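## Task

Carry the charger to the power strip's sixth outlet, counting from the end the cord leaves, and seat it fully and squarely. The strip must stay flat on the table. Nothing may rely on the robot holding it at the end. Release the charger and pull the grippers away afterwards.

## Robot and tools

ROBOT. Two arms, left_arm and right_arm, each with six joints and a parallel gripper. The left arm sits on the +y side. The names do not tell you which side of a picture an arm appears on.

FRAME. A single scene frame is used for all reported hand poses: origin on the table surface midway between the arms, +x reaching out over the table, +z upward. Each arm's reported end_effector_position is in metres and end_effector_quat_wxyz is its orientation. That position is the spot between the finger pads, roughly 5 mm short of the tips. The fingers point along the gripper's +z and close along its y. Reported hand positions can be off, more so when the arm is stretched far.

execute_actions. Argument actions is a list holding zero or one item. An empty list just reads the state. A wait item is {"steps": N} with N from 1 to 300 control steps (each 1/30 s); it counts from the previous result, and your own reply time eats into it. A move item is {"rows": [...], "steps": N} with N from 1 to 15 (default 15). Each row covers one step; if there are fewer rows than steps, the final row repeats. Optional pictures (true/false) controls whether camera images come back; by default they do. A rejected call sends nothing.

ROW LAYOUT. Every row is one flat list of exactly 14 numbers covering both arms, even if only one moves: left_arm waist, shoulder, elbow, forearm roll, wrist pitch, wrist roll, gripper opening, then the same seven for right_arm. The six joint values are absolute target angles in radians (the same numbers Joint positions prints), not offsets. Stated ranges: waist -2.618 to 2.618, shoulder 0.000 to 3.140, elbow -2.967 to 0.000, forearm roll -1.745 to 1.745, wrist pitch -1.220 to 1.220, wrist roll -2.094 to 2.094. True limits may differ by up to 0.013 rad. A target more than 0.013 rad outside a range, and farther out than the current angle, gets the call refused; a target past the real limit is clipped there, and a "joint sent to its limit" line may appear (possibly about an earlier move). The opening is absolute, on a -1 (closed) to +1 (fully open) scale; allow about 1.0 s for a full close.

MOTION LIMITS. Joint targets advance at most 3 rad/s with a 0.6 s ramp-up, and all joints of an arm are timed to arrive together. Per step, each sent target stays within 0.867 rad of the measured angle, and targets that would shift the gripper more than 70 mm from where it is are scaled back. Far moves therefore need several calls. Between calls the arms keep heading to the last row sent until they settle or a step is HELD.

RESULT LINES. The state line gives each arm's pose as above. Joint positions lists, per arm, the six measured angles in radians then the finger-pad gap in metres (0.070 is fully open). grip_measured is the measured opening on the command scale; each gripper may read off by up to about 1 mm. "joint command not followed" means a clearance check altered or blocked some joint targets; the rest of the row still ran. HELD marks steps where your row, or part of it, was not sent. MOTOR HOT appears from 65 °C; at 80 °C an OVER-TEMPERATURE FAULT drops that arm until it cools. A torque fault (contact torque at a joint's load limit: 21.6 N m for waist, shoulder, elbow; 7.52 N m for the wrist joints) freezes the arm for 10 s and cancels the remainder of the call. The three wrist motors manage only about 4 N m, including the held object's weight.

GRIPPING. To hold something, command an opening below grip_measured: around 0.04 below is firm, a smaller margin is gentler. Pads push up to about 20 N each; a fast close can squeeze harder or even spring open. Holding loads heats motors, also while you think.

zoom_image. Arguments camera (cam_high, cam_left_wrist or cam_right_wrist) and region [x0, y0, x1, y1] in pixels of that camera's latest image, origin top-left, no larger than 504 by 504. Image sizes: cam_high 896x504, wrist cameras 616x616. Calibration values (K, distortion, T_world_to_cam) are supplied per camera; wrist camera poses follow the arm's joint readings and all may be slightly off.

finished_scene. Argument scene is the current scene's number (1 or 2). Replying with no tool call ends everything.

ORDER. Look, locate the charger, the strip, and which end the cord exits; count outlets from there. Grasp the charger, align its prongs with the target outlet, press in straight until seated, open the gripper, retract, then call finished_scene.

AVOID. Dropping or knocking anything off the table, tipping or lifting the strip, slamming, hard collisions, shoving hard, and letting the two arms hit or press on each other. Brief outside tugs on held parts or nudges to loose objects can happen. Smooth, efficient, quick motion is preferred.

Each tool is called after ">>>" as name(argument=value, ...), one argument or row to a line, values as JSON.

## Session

>>> execute_actions(
  actions=[],
)

Scene clock: 0.00 s of 5400.00 s.
left_arm: end_effector_position=(+0.0879, -0.0285, +0.2629) grip_measured=+1.00 end_effector_quat_wxyz=(+0.298, +0.210, +0.681, -0.635) | right_arm: end_effector_position=(+0.5713, -0.5527, +0.2967) grip_measured=+1.00 end_effector_quat_wxyz=(+0.664, +0.032, +0.738, -0.115)
Joint positions: left_arm=[-1.367  1.156 -0.435  0.258 -0.635 -1.039  0.07 ] | right_arm=[-0.722  2.236 -2.045  1.57   0.476 -1.746  0.07 ]
camera_calibration (this result's frames):
cam_left_wrist: T_world_to_cam=[[-0.664632, -0.120589, 0.737376, -0.138537], [-0.686147, 0.489141, -0.538464, 0.209531], [-0.295748, -0.863829, -0.40784, 0.230724], [0, 0, 0, 1]] pos_world=[0.119929, 0.0801099, 0.309077]
cam_right_wrist: T_world_to_cam=[[-0.196136, -0.970757, 0.138423, -0.46509], [-0.664667, 0.0278294, -0.746621, 0.612431], [0.720936, -0.238444, -0.650689, -0.227868], [0, 0, 0, 1]] pos_world=[0.48012, -0.522867, 0.373362]

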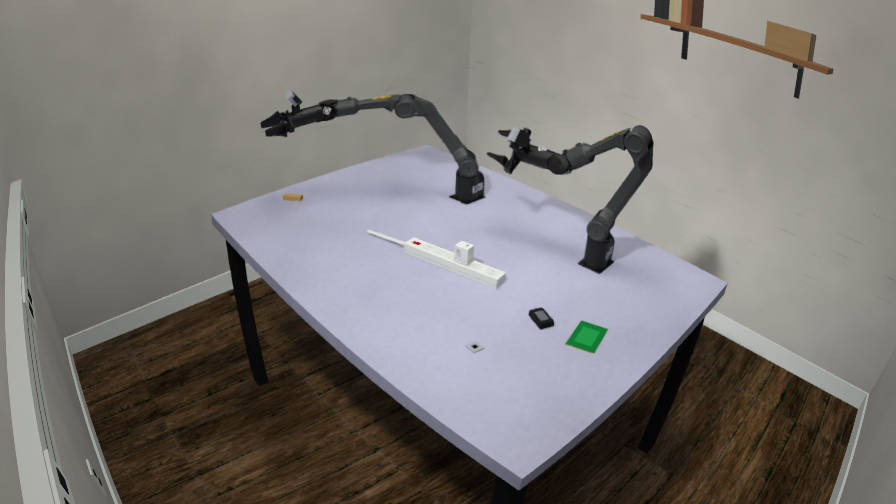

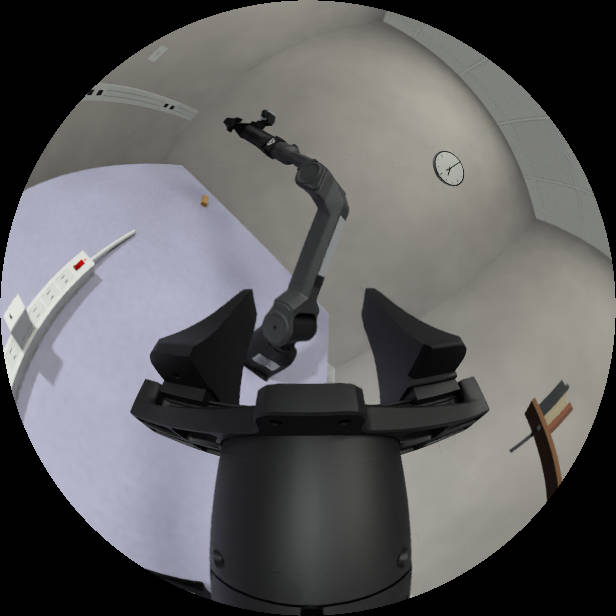

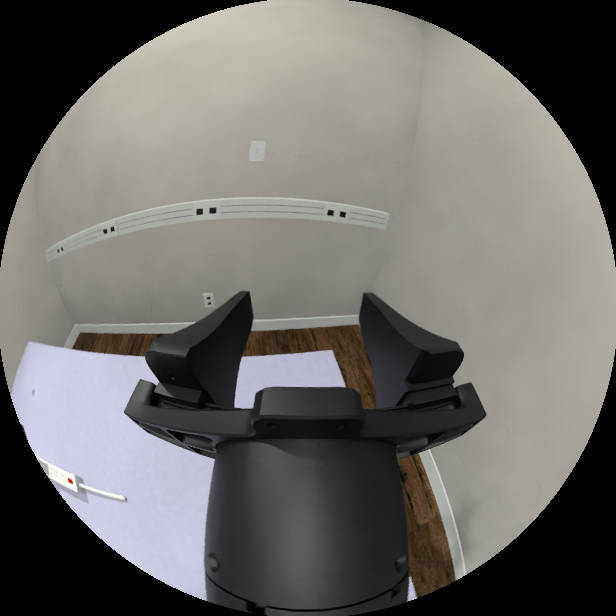

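>>> zoom_image(
  camera="cam_high",
  region=[395, 210, 515, 310],
)

Region (395, 210, 515, 310) of cam_high's 896x504 image, scaled by 4.200, with more detail than that image has.

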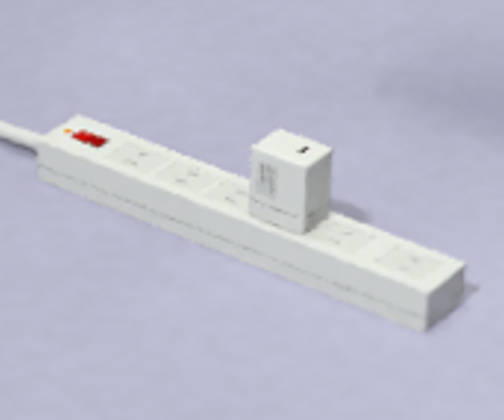

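>>> execute_actions(
  actions=[
    {"rows":[[-0.696,1.819,-1.435,0,1.204,0.745,1,0.0,1.85,-1.431,0.5,1.072,1.429,1]],"steps":15},
  ],
  pictures=false,
)

>>> execute_actions(
  actions=[
    {"steps":45},
  ],
)

Scene clock: 18.37 s of 5400.00 s.
left_arm: end_effector_position=(+0.2446, -0.0526, +0.2405) grip_measured=+1.00 end_effector_quat_wxyz=(+0.431, +0.223, +0.772, -0.412) | right_arm: end_effector_position=(+0.5926, -0.3536, +0.2471) grip_measured=+1.00 end_effector_quat_wxyz=(+0.570, -0.089, +0.814, +0.069)
Joint positions: left_arm=[-1.097  1.422 -0.825  0.154 -0.218 -0.622  0.07 ] | right_arm=[-0.481  2.108 -1.841  1.238  0.676 -1.409  0.07 ]
Steps of this call (steps 1 to 90: nothing new was sent; then 14.87 s passed at rest; steps 91 to 105: all 15 steps of this action). Readings (joint positions):
91: left_arm=[-1.367 1.156 -0.435 0.258 -0.635 -1.039] | right_arm=[-0.722 2.236 -2.045 1.570 0.476 -1.746]
92: left_arm=[-1.365 1.158 -0.437 0.257 -0.632 -1.037] | right_arm=[-0.721 2.235 -2.044 1.568 0.477 -1.744]
94: left_arm=[-1.346 1.175 -0.462 0.251 -0.607 -1.013] | right_arm=[-0.703 2.224 -2.026 1.543 0.493 -1.719]
98: left_arm=[-1.258 1.262 -0.580 0.216 -0.490 -0.895] | right_arm=[-0.620 2.181 -1.958 1.440 0.563 -1.616]
105: the state above

Scene clock: 19.87 s of 5400.00 s.
left_arm: end_effector_position=(+0.3201, +0.1115, +0.1137) grip_measured=+1.00 end_effector_quat_wxyz=(+0.035, +0.626, +0.779, +0.002) | right_arm: end_effector_position=(+0.4057, -0.1095, +0.1270) grip_measured=+1.00 end_effector_quat_wxyz=(-0.083, +0.676, +0.696, +0.227)
Joint positions: left_arm=[-0.696  1.819 -1.435 -0.     1.204  0.745  0.07 ] | right_arm=[-0.002  1.851 -1.432  0.502  1.071  1.362  0.07 ]
Steps of this call (steps 1 to 45: the robot went on to your last target). Readings (joint positions):
1: left_arm=[-1.076 1.443 -0.857 0.146 -0.174 -0.579] | right_arm=[-0.462 2.098 -1.824 1.209 0.691 -1.376]
2: left_arm=[-1.055 1.463 -0.888 0.138 -0.130 -0.534] | right_arm=[-0.443 2.088 -1.809 1.180 0.707 -1.343]
4: left_arm=[-1.015 1.503 -0.949 0.123 -0.036 -0.441] | right_arm=[-0.406 2.068 -1.777 1.123 0.737 -1.272]
8: left_arm=[-0.942 1.575 -1.060 0.095 0.169 -0.235] | right_arm=[-0.335 2.030 -1.717 1.015 0.796 -1.117]
45: the state above
camera_calibration (this result's frames):
cam_left_wrist: T_world_to_cam=[[-0.974582, -0.214789, -0.063689, 0.343533], [-0.215549, 0.821498, 0.5279, -0.0888178], [-0.0610668, 0.52821, -0.846915, 0.17906], [0, 0, 0, 1]] pos_world=[0.326591, 0.0521695, 0.220415]
cam_right_wrist: T_world_to_cam=[[-0.977626, 0.00660743, -0.210248, 0.424524], [-0.180863, 0.483952, 0.8562, 0.013425], [0.107407, 0.87507, -0.471929, 0.234905], [0, 0, 0, 1]] pos_world=[0.392224, -0.214861, 0.188619]

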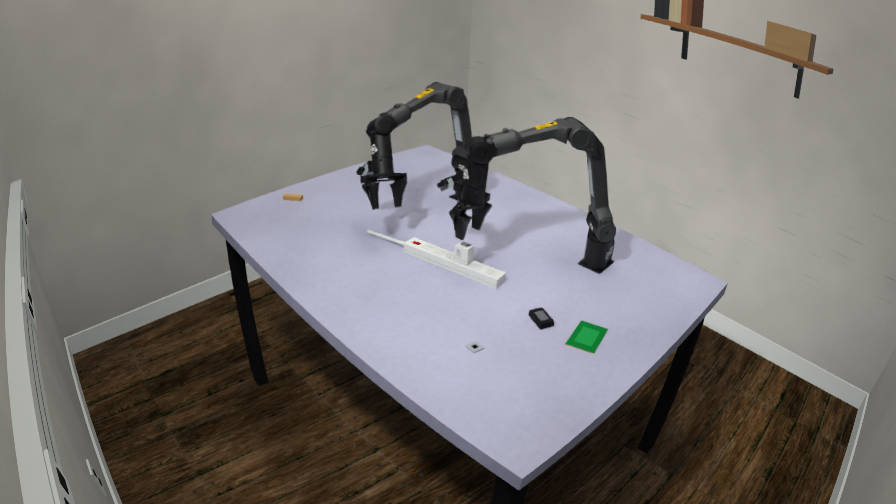

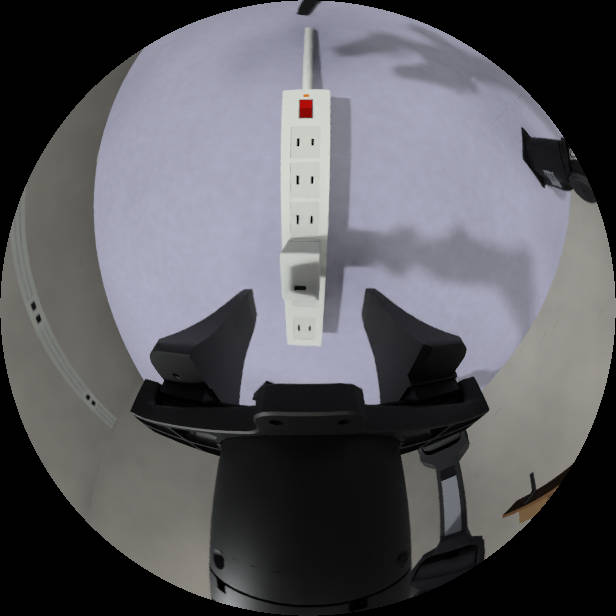

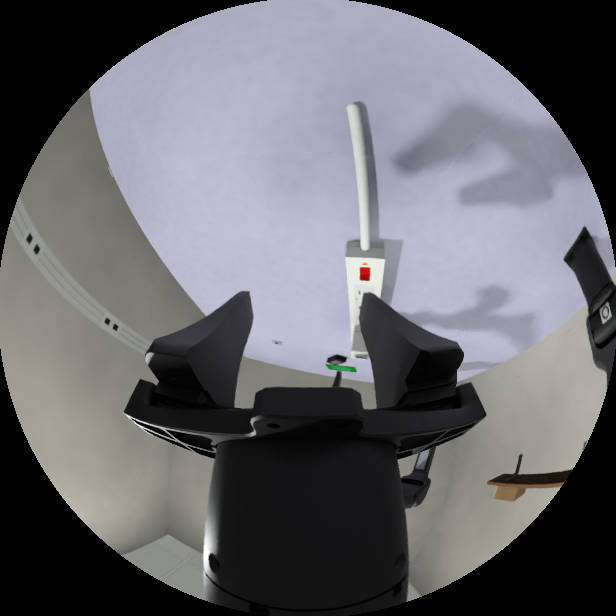

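>>> execute_actions(
  actions=[
    {"rows":[[-0.678,1.951,-1.3898,0,1.0967,0.763,0.6,0.289,2.0258,-1.431,0.5,1.072,1.429,1]],"steps":15},
  ],
  pictures=false,
)

>>> execute_actions(
  actions=[
    {"steps":10},
  ],
)

Scene clock: 27.50 s of 5400.00 s.
left_arm: end_effector_position=(+0.3280, +0.1142, +0.0533) grip_measured=+0.60 end_effector_quat_wxyz=(-0.001, +0.626, +0.780, -0.000) | right_arm: end_effector_position=(+0.3517, +0.0001, +0.0553) grip_measured=+1.00 end_effector_quat_wxyz=(-0.170, +0.611, +0.762, +0.134)
Joint positions: left_arm=[-0.678  1.953 -1.389 -0.     1.096  0.763  0.056] | right_arm=[ 0.293  2.027 -1.43   0.5    1.072  1.429  0.07 ]
Steps of this call (steps 1 to 30: the robot went on to your last target; steps 31 to 90: nothing new was sent; then 4.13 s passed at rest; steps 91 to 105: all 15 steps of this action). Readings (joint positions):
91: left_arm=[-0.696 1.819 -1.435 -0.000 1.204 0.745] | right_arm=[0.000 1.850 -1.431 0.500 1.072 1.429]
92: left_arm=[-0.696 1.821 -1.435 -0.000 1.202 0.745] | right_arm=[0.003 1.851 -1.431 0.500 1.072 1.429]
94: left_arm=[-0.693 1.843 -1.427 -0.000 1.182 0.747] | right_arm=[0.027 1.865 -1.431 0.499 1.072 1.429]
98: left_arm=[-0.680 1.938 -1.393 -0.000 1.109 0.760] | right_arm=[0.141 1.936 -1.431 0.499 1.072 1.429]
105: the state above

Scene clock: 27.83 s of 5400.00 s.
left_arm: end_effector_position=(+0.3282, +0.1141, +0.0541) grip_measured=+0.60 end_effector_quat_wxyz=(-0.000, +0.626, +0.780, -0.000) | right_arm: end_effector_position=(+0.3527, -0.0012, +0.0559) grip_measured=+1.00 end_effector_quat_wxyz=(-0.169, +0.612, +0.761, +0.135)
Joint positions: left_arm=[-0.678  1.951 -1.39  -0.     1.097  0.763  0.056] | right_arm=[ 0.289  2.026 -1.43   0.5    1.072  1.429  0.07 ]
Steps of this call (steps 1 to 10: the robot went on to your last target). Readings (joint positions):
1: left_arm=[-0.678 1.953 -1.389 -0.000 1.096 0.763] | right_arm=[0.293 2.027 -1.430 0.500 1.072 1.429]
2: left_arm=[-0.678 1.952 -1.390 -0.000 1.097 0.763] | right_arm=[0.291 2.027 -1.430 0.500 1.072 1.429]
4: left_arm=[-0.678 1.952 -1.390 -0.000 1.097 0.763] | right_arm=[0.289 2.026 -1.430 0.500 1.072 1.429]
8: left_arm=[-0.678 1.951 -1.390 -0.000 1.097 0.763] | right_arm=[0.289 2.026 -1.430 0.500 1.072 1.429]
10: the state above
camera_calibration (this result's frames):
cam_left_wrist: T_world_to_cam=[[-0.976826, -0.21346, -0.0157004, 0.346116], [-0.183849, 0.799233, 0.572211, -0.0680567], [-0.109596, 0.561837, -0.819956, 0.138308], [0, 0, 0, 1]] pos_world=[0.340741, 0.0505686, 0.157784]
cam_right_wrist: T_world_to_cam=[[-0.974688, -0.223509, -0.00517412, 0.34421], [-0.113669, 0.475498, 0.872342, -0.0122398], [-0.192516, 0.85085, -0.488868, 0.219002], [0, 0, 0, 1]] pos_world=[0.376268, -0.103584, 0.119522]

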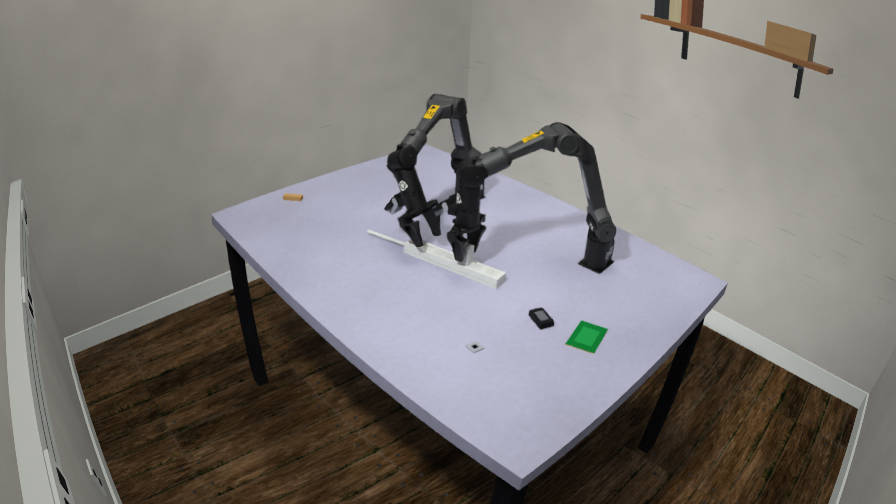

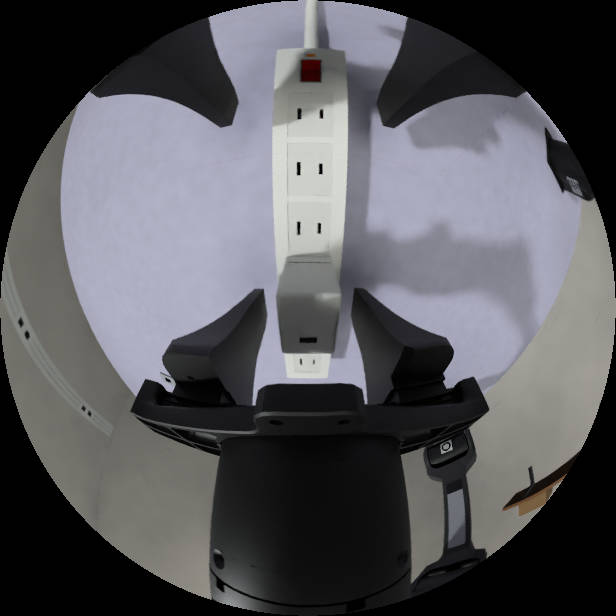

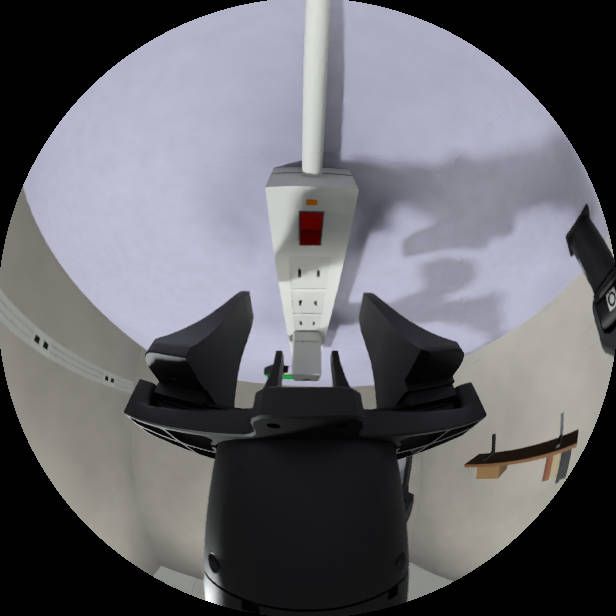

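>>> execute_actions(
  actions=[
    {"rows":[[-0.678,1.951,-1.3898,0,1.0967,0.775,0.0,0.3508,2.0927,-1.378,0.542,0.9425,1.426,0.6]],"steps":12},
  ],
  pictures=false,
)

>>> execute_actions(
  actions=[
    {"rows":[[-0.678,1.951,-1.3898,0,1.0967,0.775,-0.03,0.3508,2.0927,-1.378,0.542,0.9425,1.426,0.5],[-0.678,1.951,-1.3898,0,1.0967,0.775,-0.06,0.3508,2.0927,-1.378,0.542,0.9425,1.426,0.5],[-0.678,1.951,-1.3898,0,1.0967,0.775,-0.09,0.3508,2.0927,-1.378,0.542,0.9425,1.426,0.5],[-0.678,1.951,-1.3898,0,1.0967,0.775,-0.12,0.3508,2.0927,-1.378,0.542,0.9425,1.426,0.5],[-0.678,1.951,-1.3898,0,1.0967,0.775,-0.15,0.3508,2.0927,-1.378,0.542,0.9425,1.426,0.5],[-0.678,1.951,-1.3898,0,1.0967,0.775,-0.18,0.3508,2.0927,-1.378,0.542,0.9425,1.426,0.5],[-0.678,1.951,-1.3898,0,1.0967,0.775,-0.21,0.3508,2.0927,-1.378,0.542,0.9425,1.426,0.5]],"steps":12},
  ],
)

>>> zoom_image(
  camera="cam_left_wrist",
  region=[240, 130, 380, 270],
)

Scene clock: 38.50 s of 5400.00 s.
left_arm: end_effector_position=(+0.3282, +0.1140, +0.0542) grip_measured=+0.00 end_effector_quat_wxyz=(+0.000, +0.631, +0.776, +0.000) | right_arm: end_effector_position=(+0.3449, +0.0225, +0.0172) grip_measured=+0.60 end_effector_quat_wxyz=(-0.171, +0.617, +0.757, +0.133)
Joint positions: left_arm=[-0.678  1.951 -1.39   0.     1.097  0.776  0.035] | right_arm=[ 0.353  2.094 -1.376  0.543  0.942  1.426  0.056]
Steps of this call (steps 1 to 15: the robot went on to your last target; steps 16 to 90: nothing new was sent; then 7.27 s passed at rest; steps 91 to 102: all 12 steps of this action). Readings (joint positions):
91: left_arm=[-0.678 1.951 -1.390 -0.000 1.097 0.763] | right_arm=[0.289 2.026 -1.431 0.500 1.072 1.429]
92: left_arm=[-0.678 1.951 -1.390 0.000 1.097 0.766] | right_arm=[0.290 2.027 -1.431 0.501 1.069 1.429]
94: left_arm=[-0.678 1.951 -1.390 0.000 1.097 0.777] | right_arm=[0.302 2.038 -1.423 0.509 1.044 1.429]
98: left_arm=[-0.678 1.951 -1.390 0.000 1.097 0.777] | right_arm=[0.345 2.087 -1.383 0.538 0.955 1.427]
102: the state above

Scene clock: 38.90 s of 5400.00 s.
left_arm: end_effector_position=(+0.3283, +0.1141, +0.0543) grip_measured=-0.13 end_effector_quat_wxyz=(+0.000, +0.631, +0.776, +0.000) | right_arm: end_effector_position=(+0.3459, +0.0220, +0.0181) grip_measured=+0.50 end_effector_quat_wxyz=(-0.170, +0.617, +0.756, +0.134)
Joint positions: left_arm=[-0.678  1.951 -1.39   0.001  1.097  0.775  0.03 ] | right_arm=[ 0.351  2.093 -1.378  0.542  0.942  1.426  0.053]
Steps of this call (steps 1 to 12: all 12 steps of this action). Readings (joint positions):
1: left_arm=[-0.678 1.951 -1.390 0.000 1.097 0.776] | right_arm=[0.353 2.094 -1.376 0.543 0.942 1.426]
2: left_arm=[-0.678 1.951 -1.390 0.000 1.097 0.776] | right_arm=[0.352 2.093 -1.377 0.543 0.942 1.426]
4: left_arm=[-0.678 1.951 -1.390 0.000 1.097 0.775] | right_arm=[0.352 2.093 -1.377 0.543 0.942 1.426]
8: left_arm=[-0.678 1.951 -1.390 0.001 1.097 0.775] | right_arm=[0.351 2.093 -1.378 0.542 0.942 1.426]
12: the state above
camera_calibration (this result's frames):
cam_left_wrist: T_world_to_cam=[[-0.979451, -0.200999, -0.0165887, 0.345697], [-0.174165, 0.801474, 0.572107, -0.0715571], [-0.101698, 0.56324, -0.820011, 0.135793], [0, 0, 0, 1]] pos_world=[0.33994, 0.0503515, 0.158025]
cam_right_wrist: T_world_to_cam=[[-0.977356, -0.211603, 0.000421157, 0.343171], [-0.103097, 0.477922, 0.872331, 0.00517197], [-0.184789, 0.852534, -0.488915, 0.17671], [0, 0, 0, 1]] pos_world=[0.368587, -0.0805069, 0.0817399]

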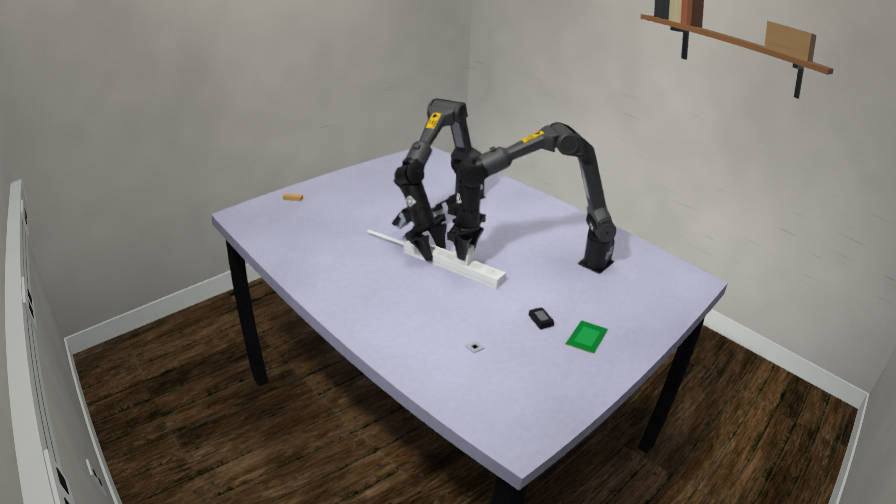

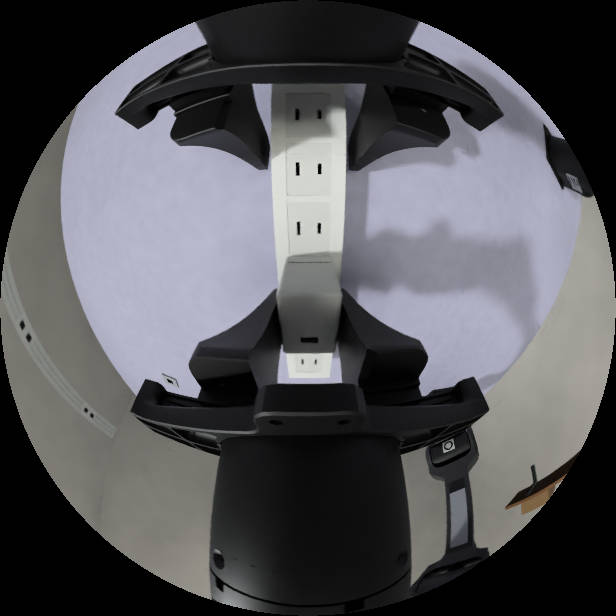

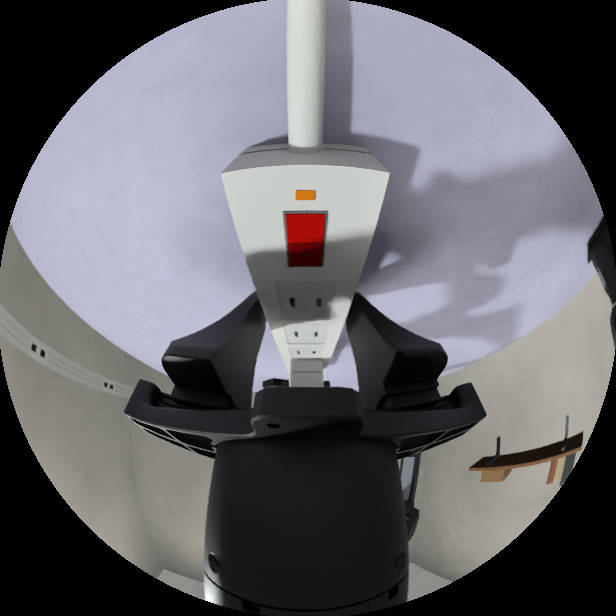

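Region (240, 130, 380, 270) of cam_left_wrist's 616x616 image, scaled by 3.600, with more detail than that image has.

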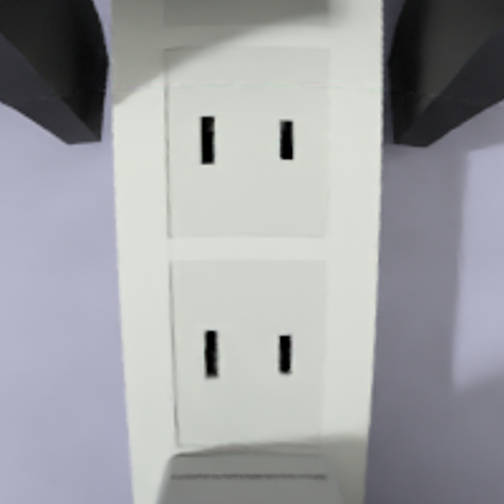

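>>> execute_actions(
  actions=[
    {"rows":[[-0.678,1.951,-1.3898,0,1.0967,0.775,-0.19,0.3508,2.0927,-1.378,0.542,0.9425,1.426,0.44],[-0.678,1.951,-1.3898,0,1.0967,0.775,-0.19,0.3508,2.0927,-1.378,0.542,0.9425,1.426,0.39],[-0.678,1.951,-1.3898,0,1.0967,0.775,-0.19,0.3508,2.0927,-1.378,0.542,0.9425,1.426,0.35],[-0.678,1.951,-1.3898,0,1.0967,0.775,-0.19,0.3508,2.0927,-1.378,0.542,0.9425,1.426,0.32],[-0.678,1.951,-1.3898,0,1.0967,0.775,-0.19,0.3508,2.0927,-1.378,0.542,0.9425,1.426,0.29],[-0.678,1.951,-1.3898,0,1.0967,0.775,-0.19,0.3508,2.0927,-1.378,0.542,0.9425,1.426,0.26],[-0.678,1.951,-1.3898,0,1.0967,0.775,-0.19,0.3508,2.0927,-1.378,0.542,0.9425,1.426,0.23],[-0.678,1.951,-1.3898,0,1.0967,0.775,-0.19,0.3508,2.0927,-1.378,0.542,0.9425,1.426,0.19]],"steps":13},
  ],
  pictures=false,
)

>>> execute_actions(
  actions=[
    {"rows":[[-0.678,1.9495,-1.3925,0,1.1009,0.775,-0.19,0.3508,2.0927,-1.378,0.542,0.9425,1.426,0.19],[-0.678,1.948,-1.3952,0,1.1051,0.775,-0.19,0.3508,2.0927,-1.378,0.542,0.9425,1.426,0.19],[-0.678,1.9465,-1.3979,0,1.1093,0.775,-0.19,0.3508,2.0927,-1.378,0.542,0.9425,1.426,0.19],[-0.678,1.945,-1.4006,0,1.1135,0.775,-0.19,0.3508,2.0927,-1.378,0.542,0.9425,1.426,0.19],[-0.678,1.9435,-1.4033,0,1.1177,0.775,-0.19,0.3508,2.0927,-1.378,0.542,0.9425,1.426,0.19],[-0.678,1.942,-1.406,0,1.1219,0.775,-0.19,0.3508,2.0927,-1.378,0.542,0.9425,1.426,0.19],[-0.678,1.9405,-1.4087,0,1.1261,0.775,-0.19,0.3508,2.0927,-1.378,0.542,0.9425,1.426,0.19],[-0.678,1.939,-1.4114,0,1.1303,0.775,-0.19,0.3508,2.0927,-1.378,0.542,0.9425,1.426,0.19],[-0.678,1.9375,-1.4141,0,1.1345,0.775,-0.19,0.3508,2.0927,-1.378,0.542,0.9425,1.426,0.19],[-0.678,1.9359,-1.4167,0,1.1388,0.775,-0.19,0.3508,2.0927,-1.378,0.542,0.9425,1.426,0.19]],"steps":15},
  ],
  pictures=false,
)

>>> execute_actions(
  actions=[
    {"steps":15},
  ],
)

>>> zoom_image(
  camera="cam_left_wrist",
  region=[260, 170, 360, 270],
)

Scene clock: 53.07 s of 5400.00 s.
left_arm: end_effector_position=(+0.3281, +0.1140, +0.0543) grip_measured=-0.13 end_effector_quat_wxyz=(+0.000, +0.631, +0.776, -0.000) | right_arm: end_effector_position=(+0.3460, +0.0220, +0.0182) grip_measured=+0.25 end_effector_quat_wxyz=(-0.170, +0.617, +0.757, +0.134)
Joint positions: left_arm=[-0.678  1.951 -1.39  -0.     1.097  0.775  0.03 ] | right_arm=[ 0.351  2.093 -1.378  0.542  0.943  1.425  0.044]
Steps of this call (steps 1 to 15: the robot went on to your last target; steps 16 to 90: nothing new was sent; then 10.73 s passed at rest; steps 91 to 103: all 13 steps of this action). Readings (joint positions):
91: left_arm=[-0.678 1.951 -1.390 -0.000 1.097 0.775] | right_arm=[0.351 2.093 -1.378 0.542 0.943 1.426]
92: left_arm=[-0.678 1.951 -1.390 -0.000 1.097 0.775] | right_arm=[0.351 2.093 -1.378 0.542 0.943 1.426]
94: left_arm=[-0.678 1.951 -1.390 -0.000 1.097 0.775] | right_arm=[0.351 2.093 -1.378 0.542 0.943 1.426]
98: left_arm=[-0.678 1.951 -1.390 -0.000 1.097 0.775] | right_arm=[0.351 2.093 -1.378 0.542 0.943 1.425]
103: the state above

Scene clock: 53.57 s of 5400.00 s.
left_arm: end_effector_position=(+0.3282, +0.1148, +0.0648) grip_measured=-0.13 end_effector_quat_wxyz=(-0.002, +0.631, +0.776, +0.001) | right_arm: end_effector_position=(+0.3462, +0.0228, +0.0205) grip_measured=+0.25 end_effector_quat_wxyz=(-0.170, +0.617, +0.756, +0.136)
Joint positions: left_arm=[-0.677  1.939 -1.416  0.002  1.138  0.775  0.03 ] | right_arm=[ 0.351  2.089 -1.38   0.544  0.946  1.426  0.044]
Steps of this call (steps 1 to 15: all 15 steps of this action). Readings (joint positions):
1: left_arm=[-0.678 1.951 -1.390 -0.000 1.097 0.775] | right_arm=[0.351 2.093 -1.378 0.542 0.943 1.425]
2: left_arm=[-0.678 1.951 -1.391 -0.000 1.099 0.775] | right_arm=[0.351 2.093 -1.378 0.542 0.943 1.425]
4: left_arm=[-0.678 1.950 -1.395 -0.001 1.107 0.775] | right_arm=[0.351 2.092 -1.378 0.542 0.945 1.425]
8: left_arm=[-0.678 1.946 -1.407 -0.000 1.124 0.775] | right_arm=[0.351 2.089 -1.379 0.544 0.947 1.425]
15: the state above

Scene clock: 54.07 s of 5400.00 s.
left_arm: end_effector_position=(+0.3283, +0.1139, +0.0681) grip_measured=-0.13 end_effector_quat_wxyz=(+0.002, +0.631, +0.776, -0.000) | right_arm: end_effector_position=(+0.3466, +0.0221, +0.0177) grip_measured=+0.25 end_effector_quat_wxyz=(-0.169, +0.617, +0.756, +0.135)
Joint positions: left_arm=[-0.678  1.931 -1.417 -0.001  1.14   0.775  0.03 ] | right_arm=[ 0.351  2.094 -1.379  0.542  0.94   1.426  0.044]
Steps of this call (steps 1 to 15: the robot went on to your last target). Readings (joint positions):
1: left_arm=[-0.677 1.939 -1.416 0.002 1.139 0.775] | right_arm=[0.351 2.089 -1.380 0.544 0.946 1.426]
2: left_arm=[-0.677 1.938 -1.416 0.002 1.139 0.775] | right_arm=[0.351 2.090 -1.380 0.544 0.945 1.426]
4: left_arm=[-0.678 1.933 -1.419 -0.000 1.141 0.775] | right_arm=[0.351 2.094 -1.379 0.541 0.939 1.426]
8: left_arm=[-0.678 1.931 -1.419 -0.001 1.142 0.775] | right_arm=[0.351 2.094 -1.379 0.541 0.939 1.426]
15: the state above
All arms were judged still, so your last target was given up. Only a new action makes them travel on or press farther. Fingers that are still opening or closing keep moving.
camera_calibration (this result's frames):
cam_left_wrist: T_world_to_cam=[[-0.979204, -0.20205, -0.0183346, 0.346094], [-0.176349, 0.802983, 0.569314, -0.0785145], [-0.100308, 0.560708, -0.821915, 0.147117], [0, 0, 0, 1]] pos_world=[0.339808, 0.0504846, 0.171963]
cam_right_wrist: T_world_to_cam=[[-0.977585, -0.210538, -0.00136708, 0.343923], [-0.104263, 0.478463, 0.871896, 0.00595351], [-0.182913, 0.852495, -0.489689, 0.175975], [0, 0, 0, 1]] pos_world=[0.369023, -0.0804578, 0.0814525]

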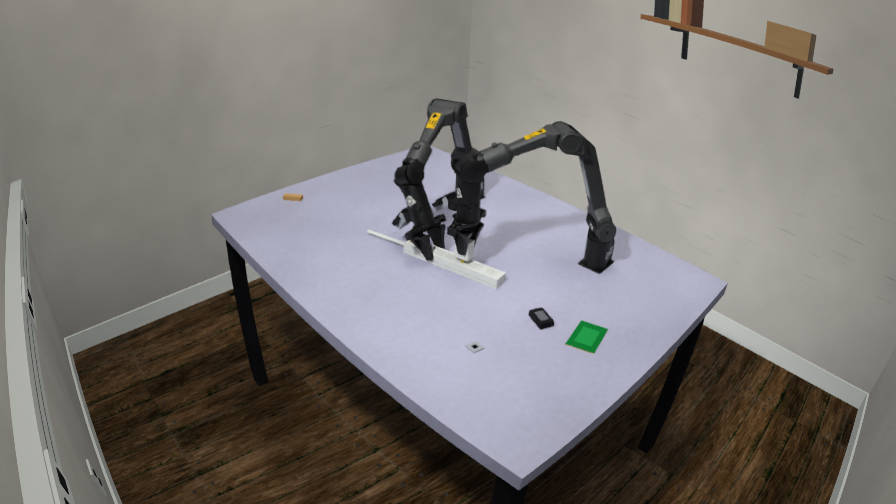

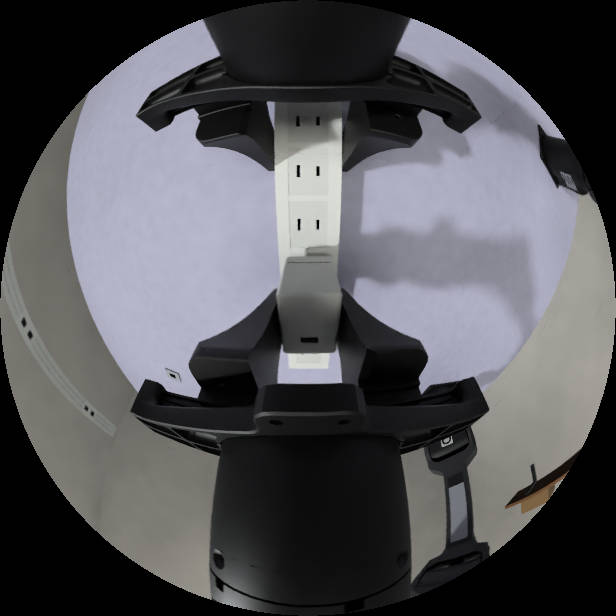

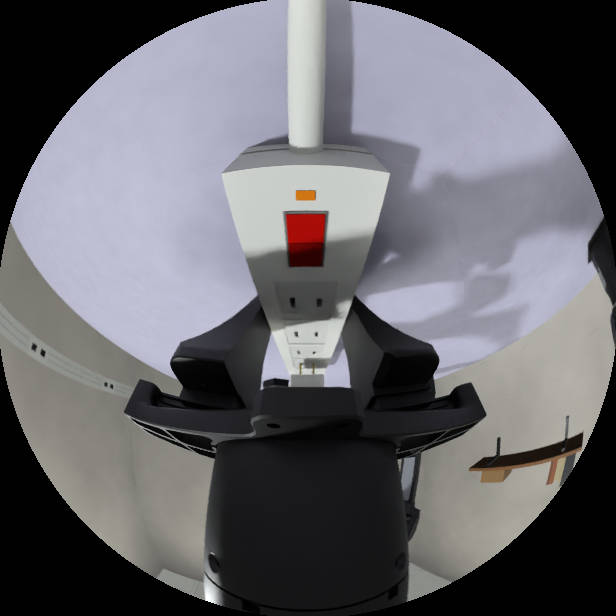

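Region (260, 170, 360, 270) of cam_left_wrist's 616x616 image, scaled by 5.040, with more detail than that image has.

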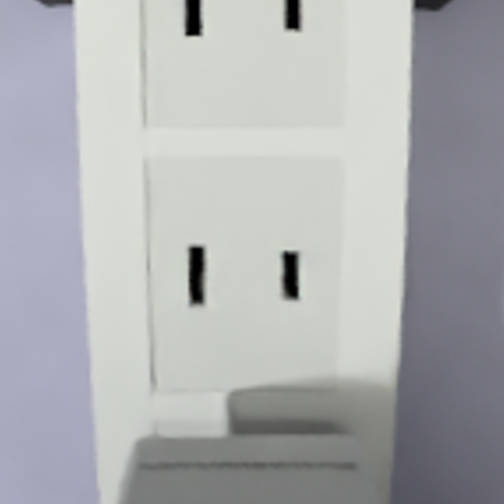

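>>> execute_actions(
  actions=[
    {"rows":[[-0.678,1.9244,-1.4408,0,1.1744,0.775,-0.19,0.3508,2.0927,-1.378,0.542,0.9425,1.426,0.19]],"steps":12},
  ],
  pictures=false,
)

>>> execute_actions(
  actions=[
    {"rows":[[-0.678,1.9244,-1.4408,0,1.1744,0.775,-0.19,0.3508,2.0927,-1.378,0.542,0.9425,1.426,0.5]],"steps":15},
  ],
)

>>> zoom_image(
  camera="cam_left_wrist",
  region=[260, 170, 360, 270],
)

>>> zoom_image(
  camera="cam_right_wrist",
  region=[280, 335, 340, 395],
)

>>> zoom_image(
  camera="cam_high",
  region=[440, 225, 510, 295],
)

Scene clock: 59.27 s of 5400.00 s.
left_arm: end_effector_position=(+0.3283, +0.1141, +0.0763) grip_measured=-0.13 end_effector_quat_wxyz=(-0.000, +0.631, +0.776, +0.000) | right_arm: end_effector_position=(+0.3458, +0.0219, +0.0181) grip_measured=+0.25 end_effector_quat_wxyz=(-0.170, +0.617, +0.756, +0.134)
Joint positions: left_arm=[-0.678  1.925 -1.441  0.     1.175  0.775  0.03 ] | right_arm=[ 0.351  2.093 -1.378  0.542  0.943  1.426  0.044]
Steps of this call (steps 1 to 90: nothing new was sent; then 1.80 s passed at rest; steps 91 to 102: all 12 steps of this action). Readings (joint positions):
91: left_arm=[-0.678 1.936 -1.417 -0.000 1.139 0.775] | right_arm=[0.351 2.093 -1.378 0.542 0.942 1.426]
92: left_arm=[-0.678 1.936 -1.418 0.000 1.141 0.775] | right_arm=[0.351 2.093 -1.378 0.542 0.942 1.426]
94: left_arm=[-0.678 1.931 -1.433 0.000 1.164 0.775] | right_arm=[0.351 2.093 -1.378 0.542 0.943 1.426]
98: left_arm=[-0.678 1.925 -1.443 0.000 1.175 0.775] | right_arm=[0.351 2.093 -1.378 0.542 0.943 1.426]
102: the state above

Scene clock: 59.77 s of 5400.00 s.
left_arm: end_effector_position=(+0.3282, +0.1141, +0.0761) grip_measured=-0.13 end_effector_quat_wxyz=(-0.000, +0.631, +0.776, +0.000) | right_arm: end_effector_position=(+0.3456, +0.0221, +0.0180) grip_measured=+0.50 end_effector_quat_wxyz=(-0.170, +0.617, +0.757, +0.134)
Joint positions: left_arm=[-0.678  1.925 -1.441  0.     1.174  0.775  0.03 ] | right_arm=[ 0.351  2.093 -1.378  0.542  0.943  1.426  0.052]
Steps of this call (steps 1 to 15: all 15 steps of this action). Readings (joint positions):
1: left_arm=[-0.678 1.925 -1.441 0.000 1.175 0.775] | right_arm=[0.351 2.093 -1.378 0.542 0.943 1.426]
2: left_arm=[-0.678 1.925 -1.441 0.000 1.175 0.775] | right_arm=[0.351 2.093 -1.378 0.542 0.943 1.426]
4: left_arm=[-0.678 1.925 -1.441 0.000 1.175 0.775] | right_arm=[0.351 2.093 -1.378 0.542 0.943 1.426]
8: left_arm=[-0.678 1.925 -1.441 0.000 1.174 0.775] | right_arm=[0.351 2.093 -1.378 0.542 0.943 1.426]
15: the state above
camera_calibration (this result's frames):
cam_left_wrist: T_world_to_cam=[[-0.979364, -0.201482, -0.015829, 0.345955], [-0.174092, 0.801253, 0.572438, -0.08412], [-0.102653, 0.563381, -0.819795, 0.153886], [0, 0, 0, 1]] pos_world=[0.339968, 0.0504087, 0.179784]
cam_right_wrist: T_world_to_cam=[[-0.977203, -0.212304, 0.00100572, 0.342895], [-0.102978, 0.478125, 0.872234, 0.00514682], [-0.18566, 0.852246, -0.489088, 0.176906], [0, 0, 0, 1]] pos_world=[0.368452, -0.0804306, 0.0816886]

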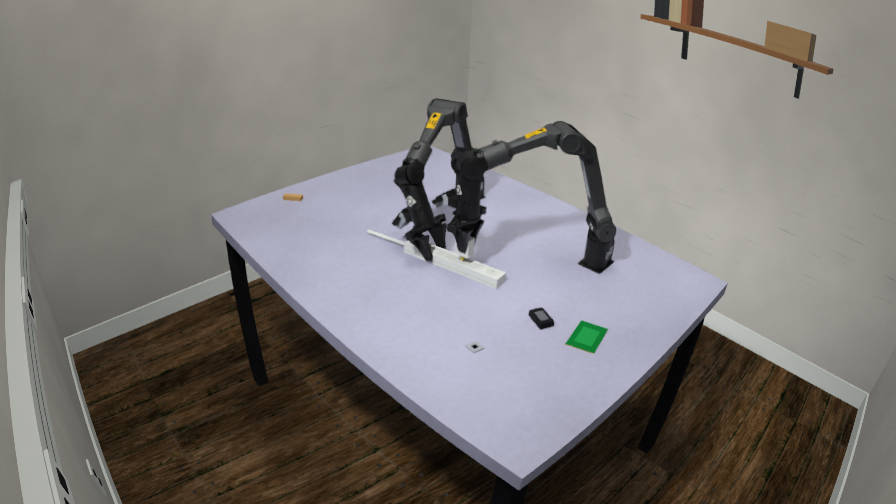

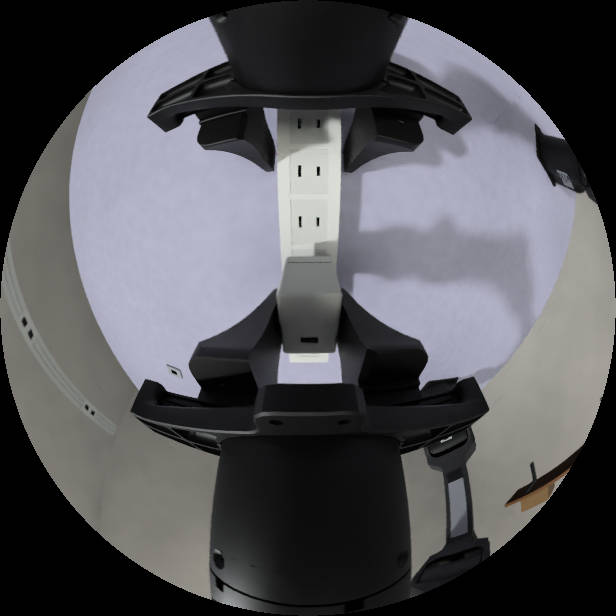

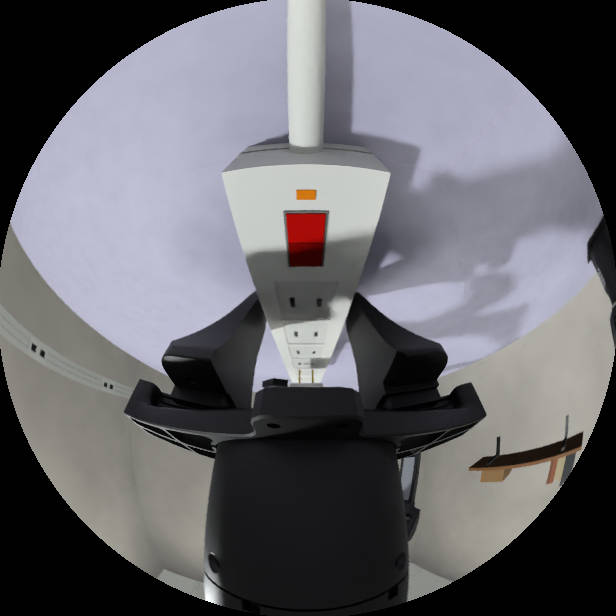

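Region (260, 170, 360, 270) of cam_left_wrist's 616x616 image, scaled by 5.040, with more detail than that image has.

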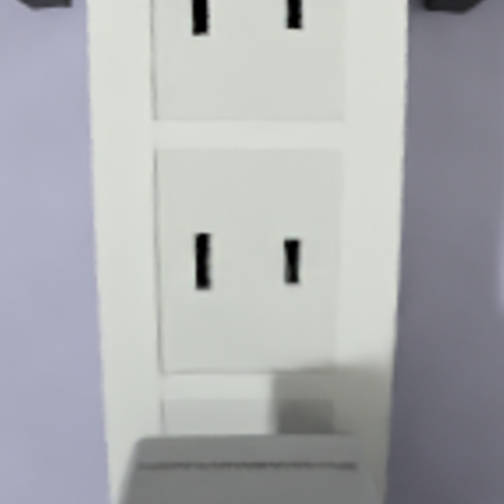

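Region (280, 335, 340, 395) of cam_right_wrist's 616x616 image, scaled by 8.400, with more detail than that image has.

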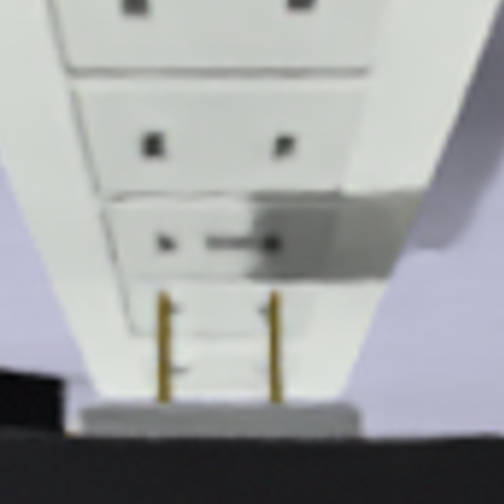

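Region (440, 225, 510, 295) of cam_high's 896x504 image, scaled by 7.200, with more detail than that image has.

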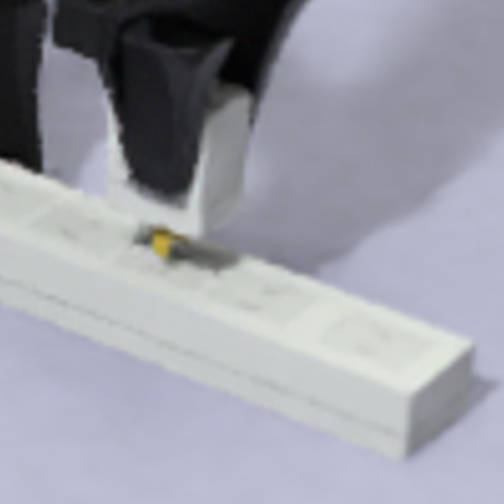

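>>> execute_actions(
  actions=[
    {"rows":[[-0.5132,1.7595,-1.1971,0,1.0956,0.9398,-0.19,0.3508,2.0927,-1.378,0.542,0.9425,1.426,0.5]],"steps":15},
  ],
  pictures=false,
)

>>> execute_actions(
  actions=[
    {"steps":20},
  ],
)

>>> zoom_image(
  camera="cam_left_wrist",
  region=[260, 170, 360, 270],
)

>>> zoom_image(
  camera="cam_right_wrist",
  region=[290, 360, 325, 395],
)

Scene clock: 66.53 s of 5400.00 s.
left_arm: end_effector_position=(+0.3125, +0.1889, +0.0766) grip_measured=-0.13 end_effector_quat_wxyz=(+0.000, +0.631, +0.776, +0.000) | right_arm: end_effector_position=(+0.3460, +0.0220, +0.0182) grip_measured=+0.50 end_effector_quat_wxyz=(-0.170, +0.617, +0.756, +0.134)
Joint positions: left_arm=[-0.512  1.757 -1.196 -0.     1.096  0.941  0.03 ] | right_arm=[ 0.351  2.093 -1.378  0.542  0.942  1.426  0.052]
Steps of this call (steps 1 to 15: the robot went on to your last target; steps 16 to 90: nothing new was sent; then 3.27 s passed at rest; steps 91 to 105: all 15 steps of this action). Readings (joint positions):
91: left_arm=[-0.678 1.924 -1.441 -0.000 1.174 0.775] | right_arm=[0.351 2.093 -1.378 0.542 0.942 1.426]
92: left_arm=[-0.677 1.922 -1.438 -0.000 1.173 0.776] | right_arm=[0.351 2.093 -1.378 0.542 0.942 1.426]
94: left_arm=[-0.661 1.906 -1.413 -0.001 1.165 0.793] | right_arm=[0.351 2.093 -1.378 0.542 0.942 1.426]
98: left_arm=[-0.580 1.827 -1.295 -0.001 1.127 0.873] | right_arm=[0.351 2.093 -1.378 0.542 0.942 1.426]
105: the state above

Scene clock: 67.20 s of 5400.00 s.
left_arm: end_effector_position=(+0.3126, +0.1884, +0.0762) grip_measured=-0.13 end_effector_quat_wxyz=(+0.000, +0.631, +0.776, +0.000) | right_arm: end_effector_position=(+0.3460, +0.0220, +0.0182) grip_measured=+0.50 end_effector_quat_wxyz=(-0.170, +0.617, +0.756, +0.134)
Joint positions: left_arm=[-0.513  1.759 -1.197 -0.     1.096  0.94   0.03 ] | right_arm=[ 0.351  2.093 -1.378  0.542  0.942  1.426  0.052]
Steps of this call (steps 1 to 15: the robot went on to your last target; steps 16 to 20: nothing new was sent). Readings (joint positions):
1: left_arm=[-0.513 1.757 -1.196 -0.000 1.096 0.941] | right_arm=[0.351 2.093 -1.378 0.542 0.942 1.426]
2: left_arm=[-0.513 1.757 -1.197 -0.000 1.096 0.941] | right_arm=[0.351 2.093 -1.378 0.542 0.942 1.426]
4: left_arm=[-0.513 1.757 -1.197 -0.000 1.096 0.941] | right_arm=[0.351 2.093 -1.378 0.542 0.942 1.426]
8: left_arm=[-0.513 1.758 -1.197 -0.000 1.096 0.940] | right_arm=[0.351 2.093 -1.378 0.542 0.942 1.426]
20: the state above
All arms were judged still, so your last target was given up. Only a new action makes them travel on or press farther. Fingers that are still opening or closing keep moving.
camera_calibration (this result's frames):
cam_left_wrist: T_world_to_cam=[[-0.979379, -0.201395, -0.0160454, 0.34568], [-0.174194, 0.801528, 0.572021, -0.146361], [-0.102341, 0.56302, -0.820082, 0.110549], [0, 0, 0, 1]] pos_world=[0.32437, 0.12469, 0.179927]
cam_right_wrist: T_world_to_cam=[[-0.977381, -0.211485, 0.000222478, 0.343261], [-0.10322, 0.47795, 0.872301, 0.00522186], [-0.184585, 0.852548, -0.488969, 0.176733], [0, 0, 0, 1]] pos_world=[0.368659, -0.0805746, 0.0817857]

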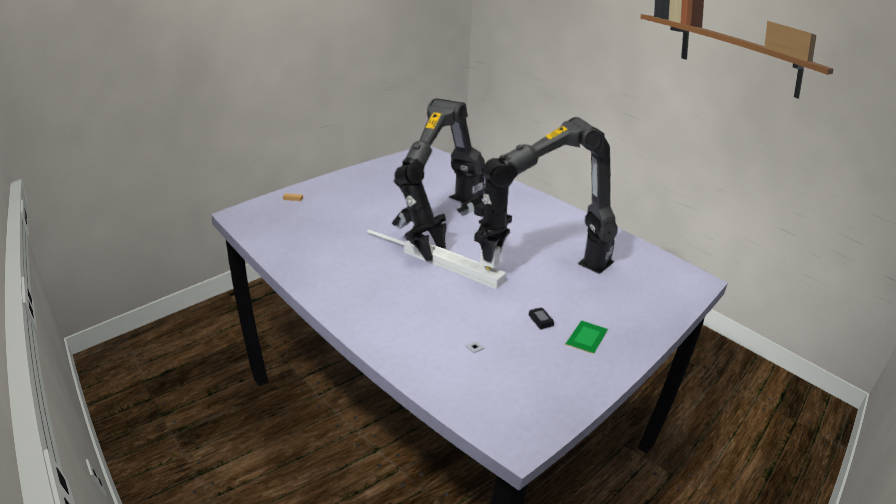

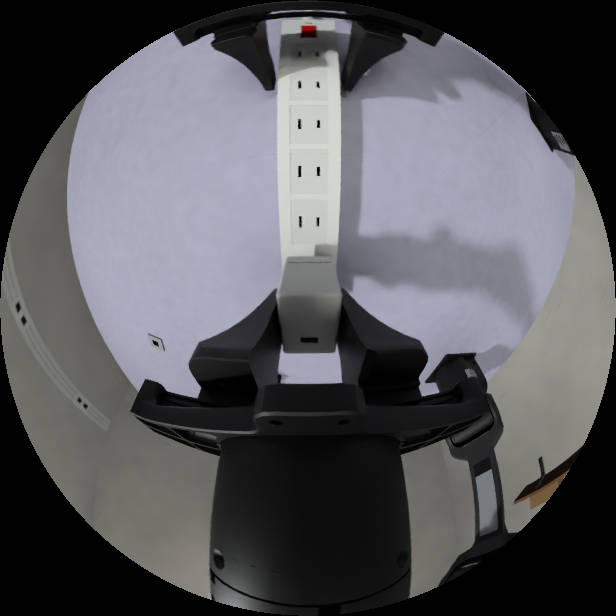

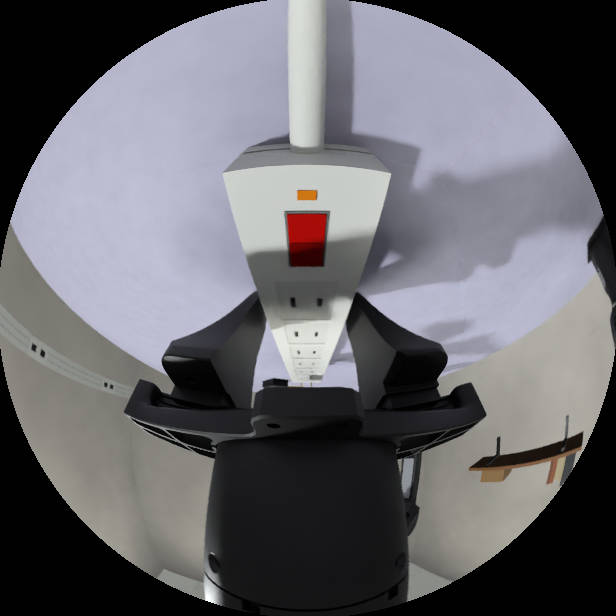

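Region (260, 170, 360, 270) of cam_left_wrist's 616x616 image, scaled by 5.040, with more detail than that image has.

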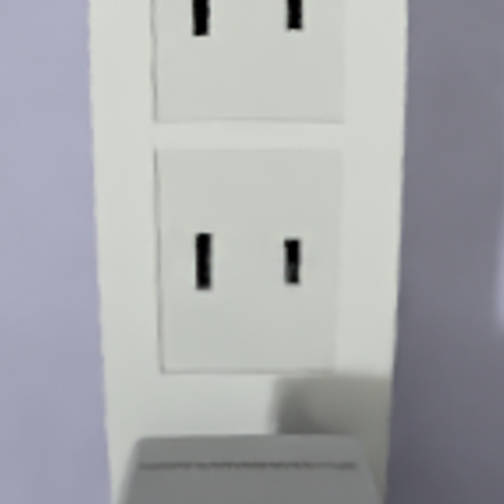

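Region (290, 360, 325, 395) of cam_right_wrist's 616x616 image, scaled by 14.400, with more detail than that image has.

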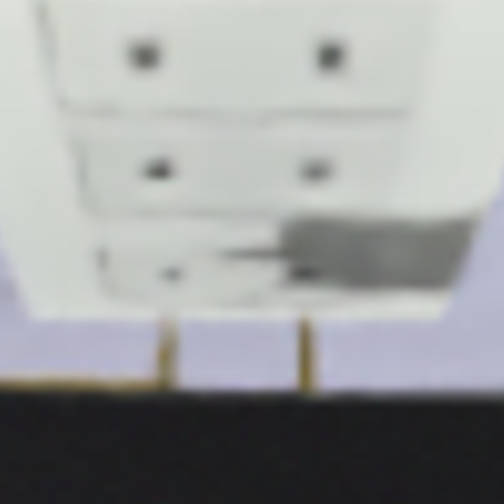

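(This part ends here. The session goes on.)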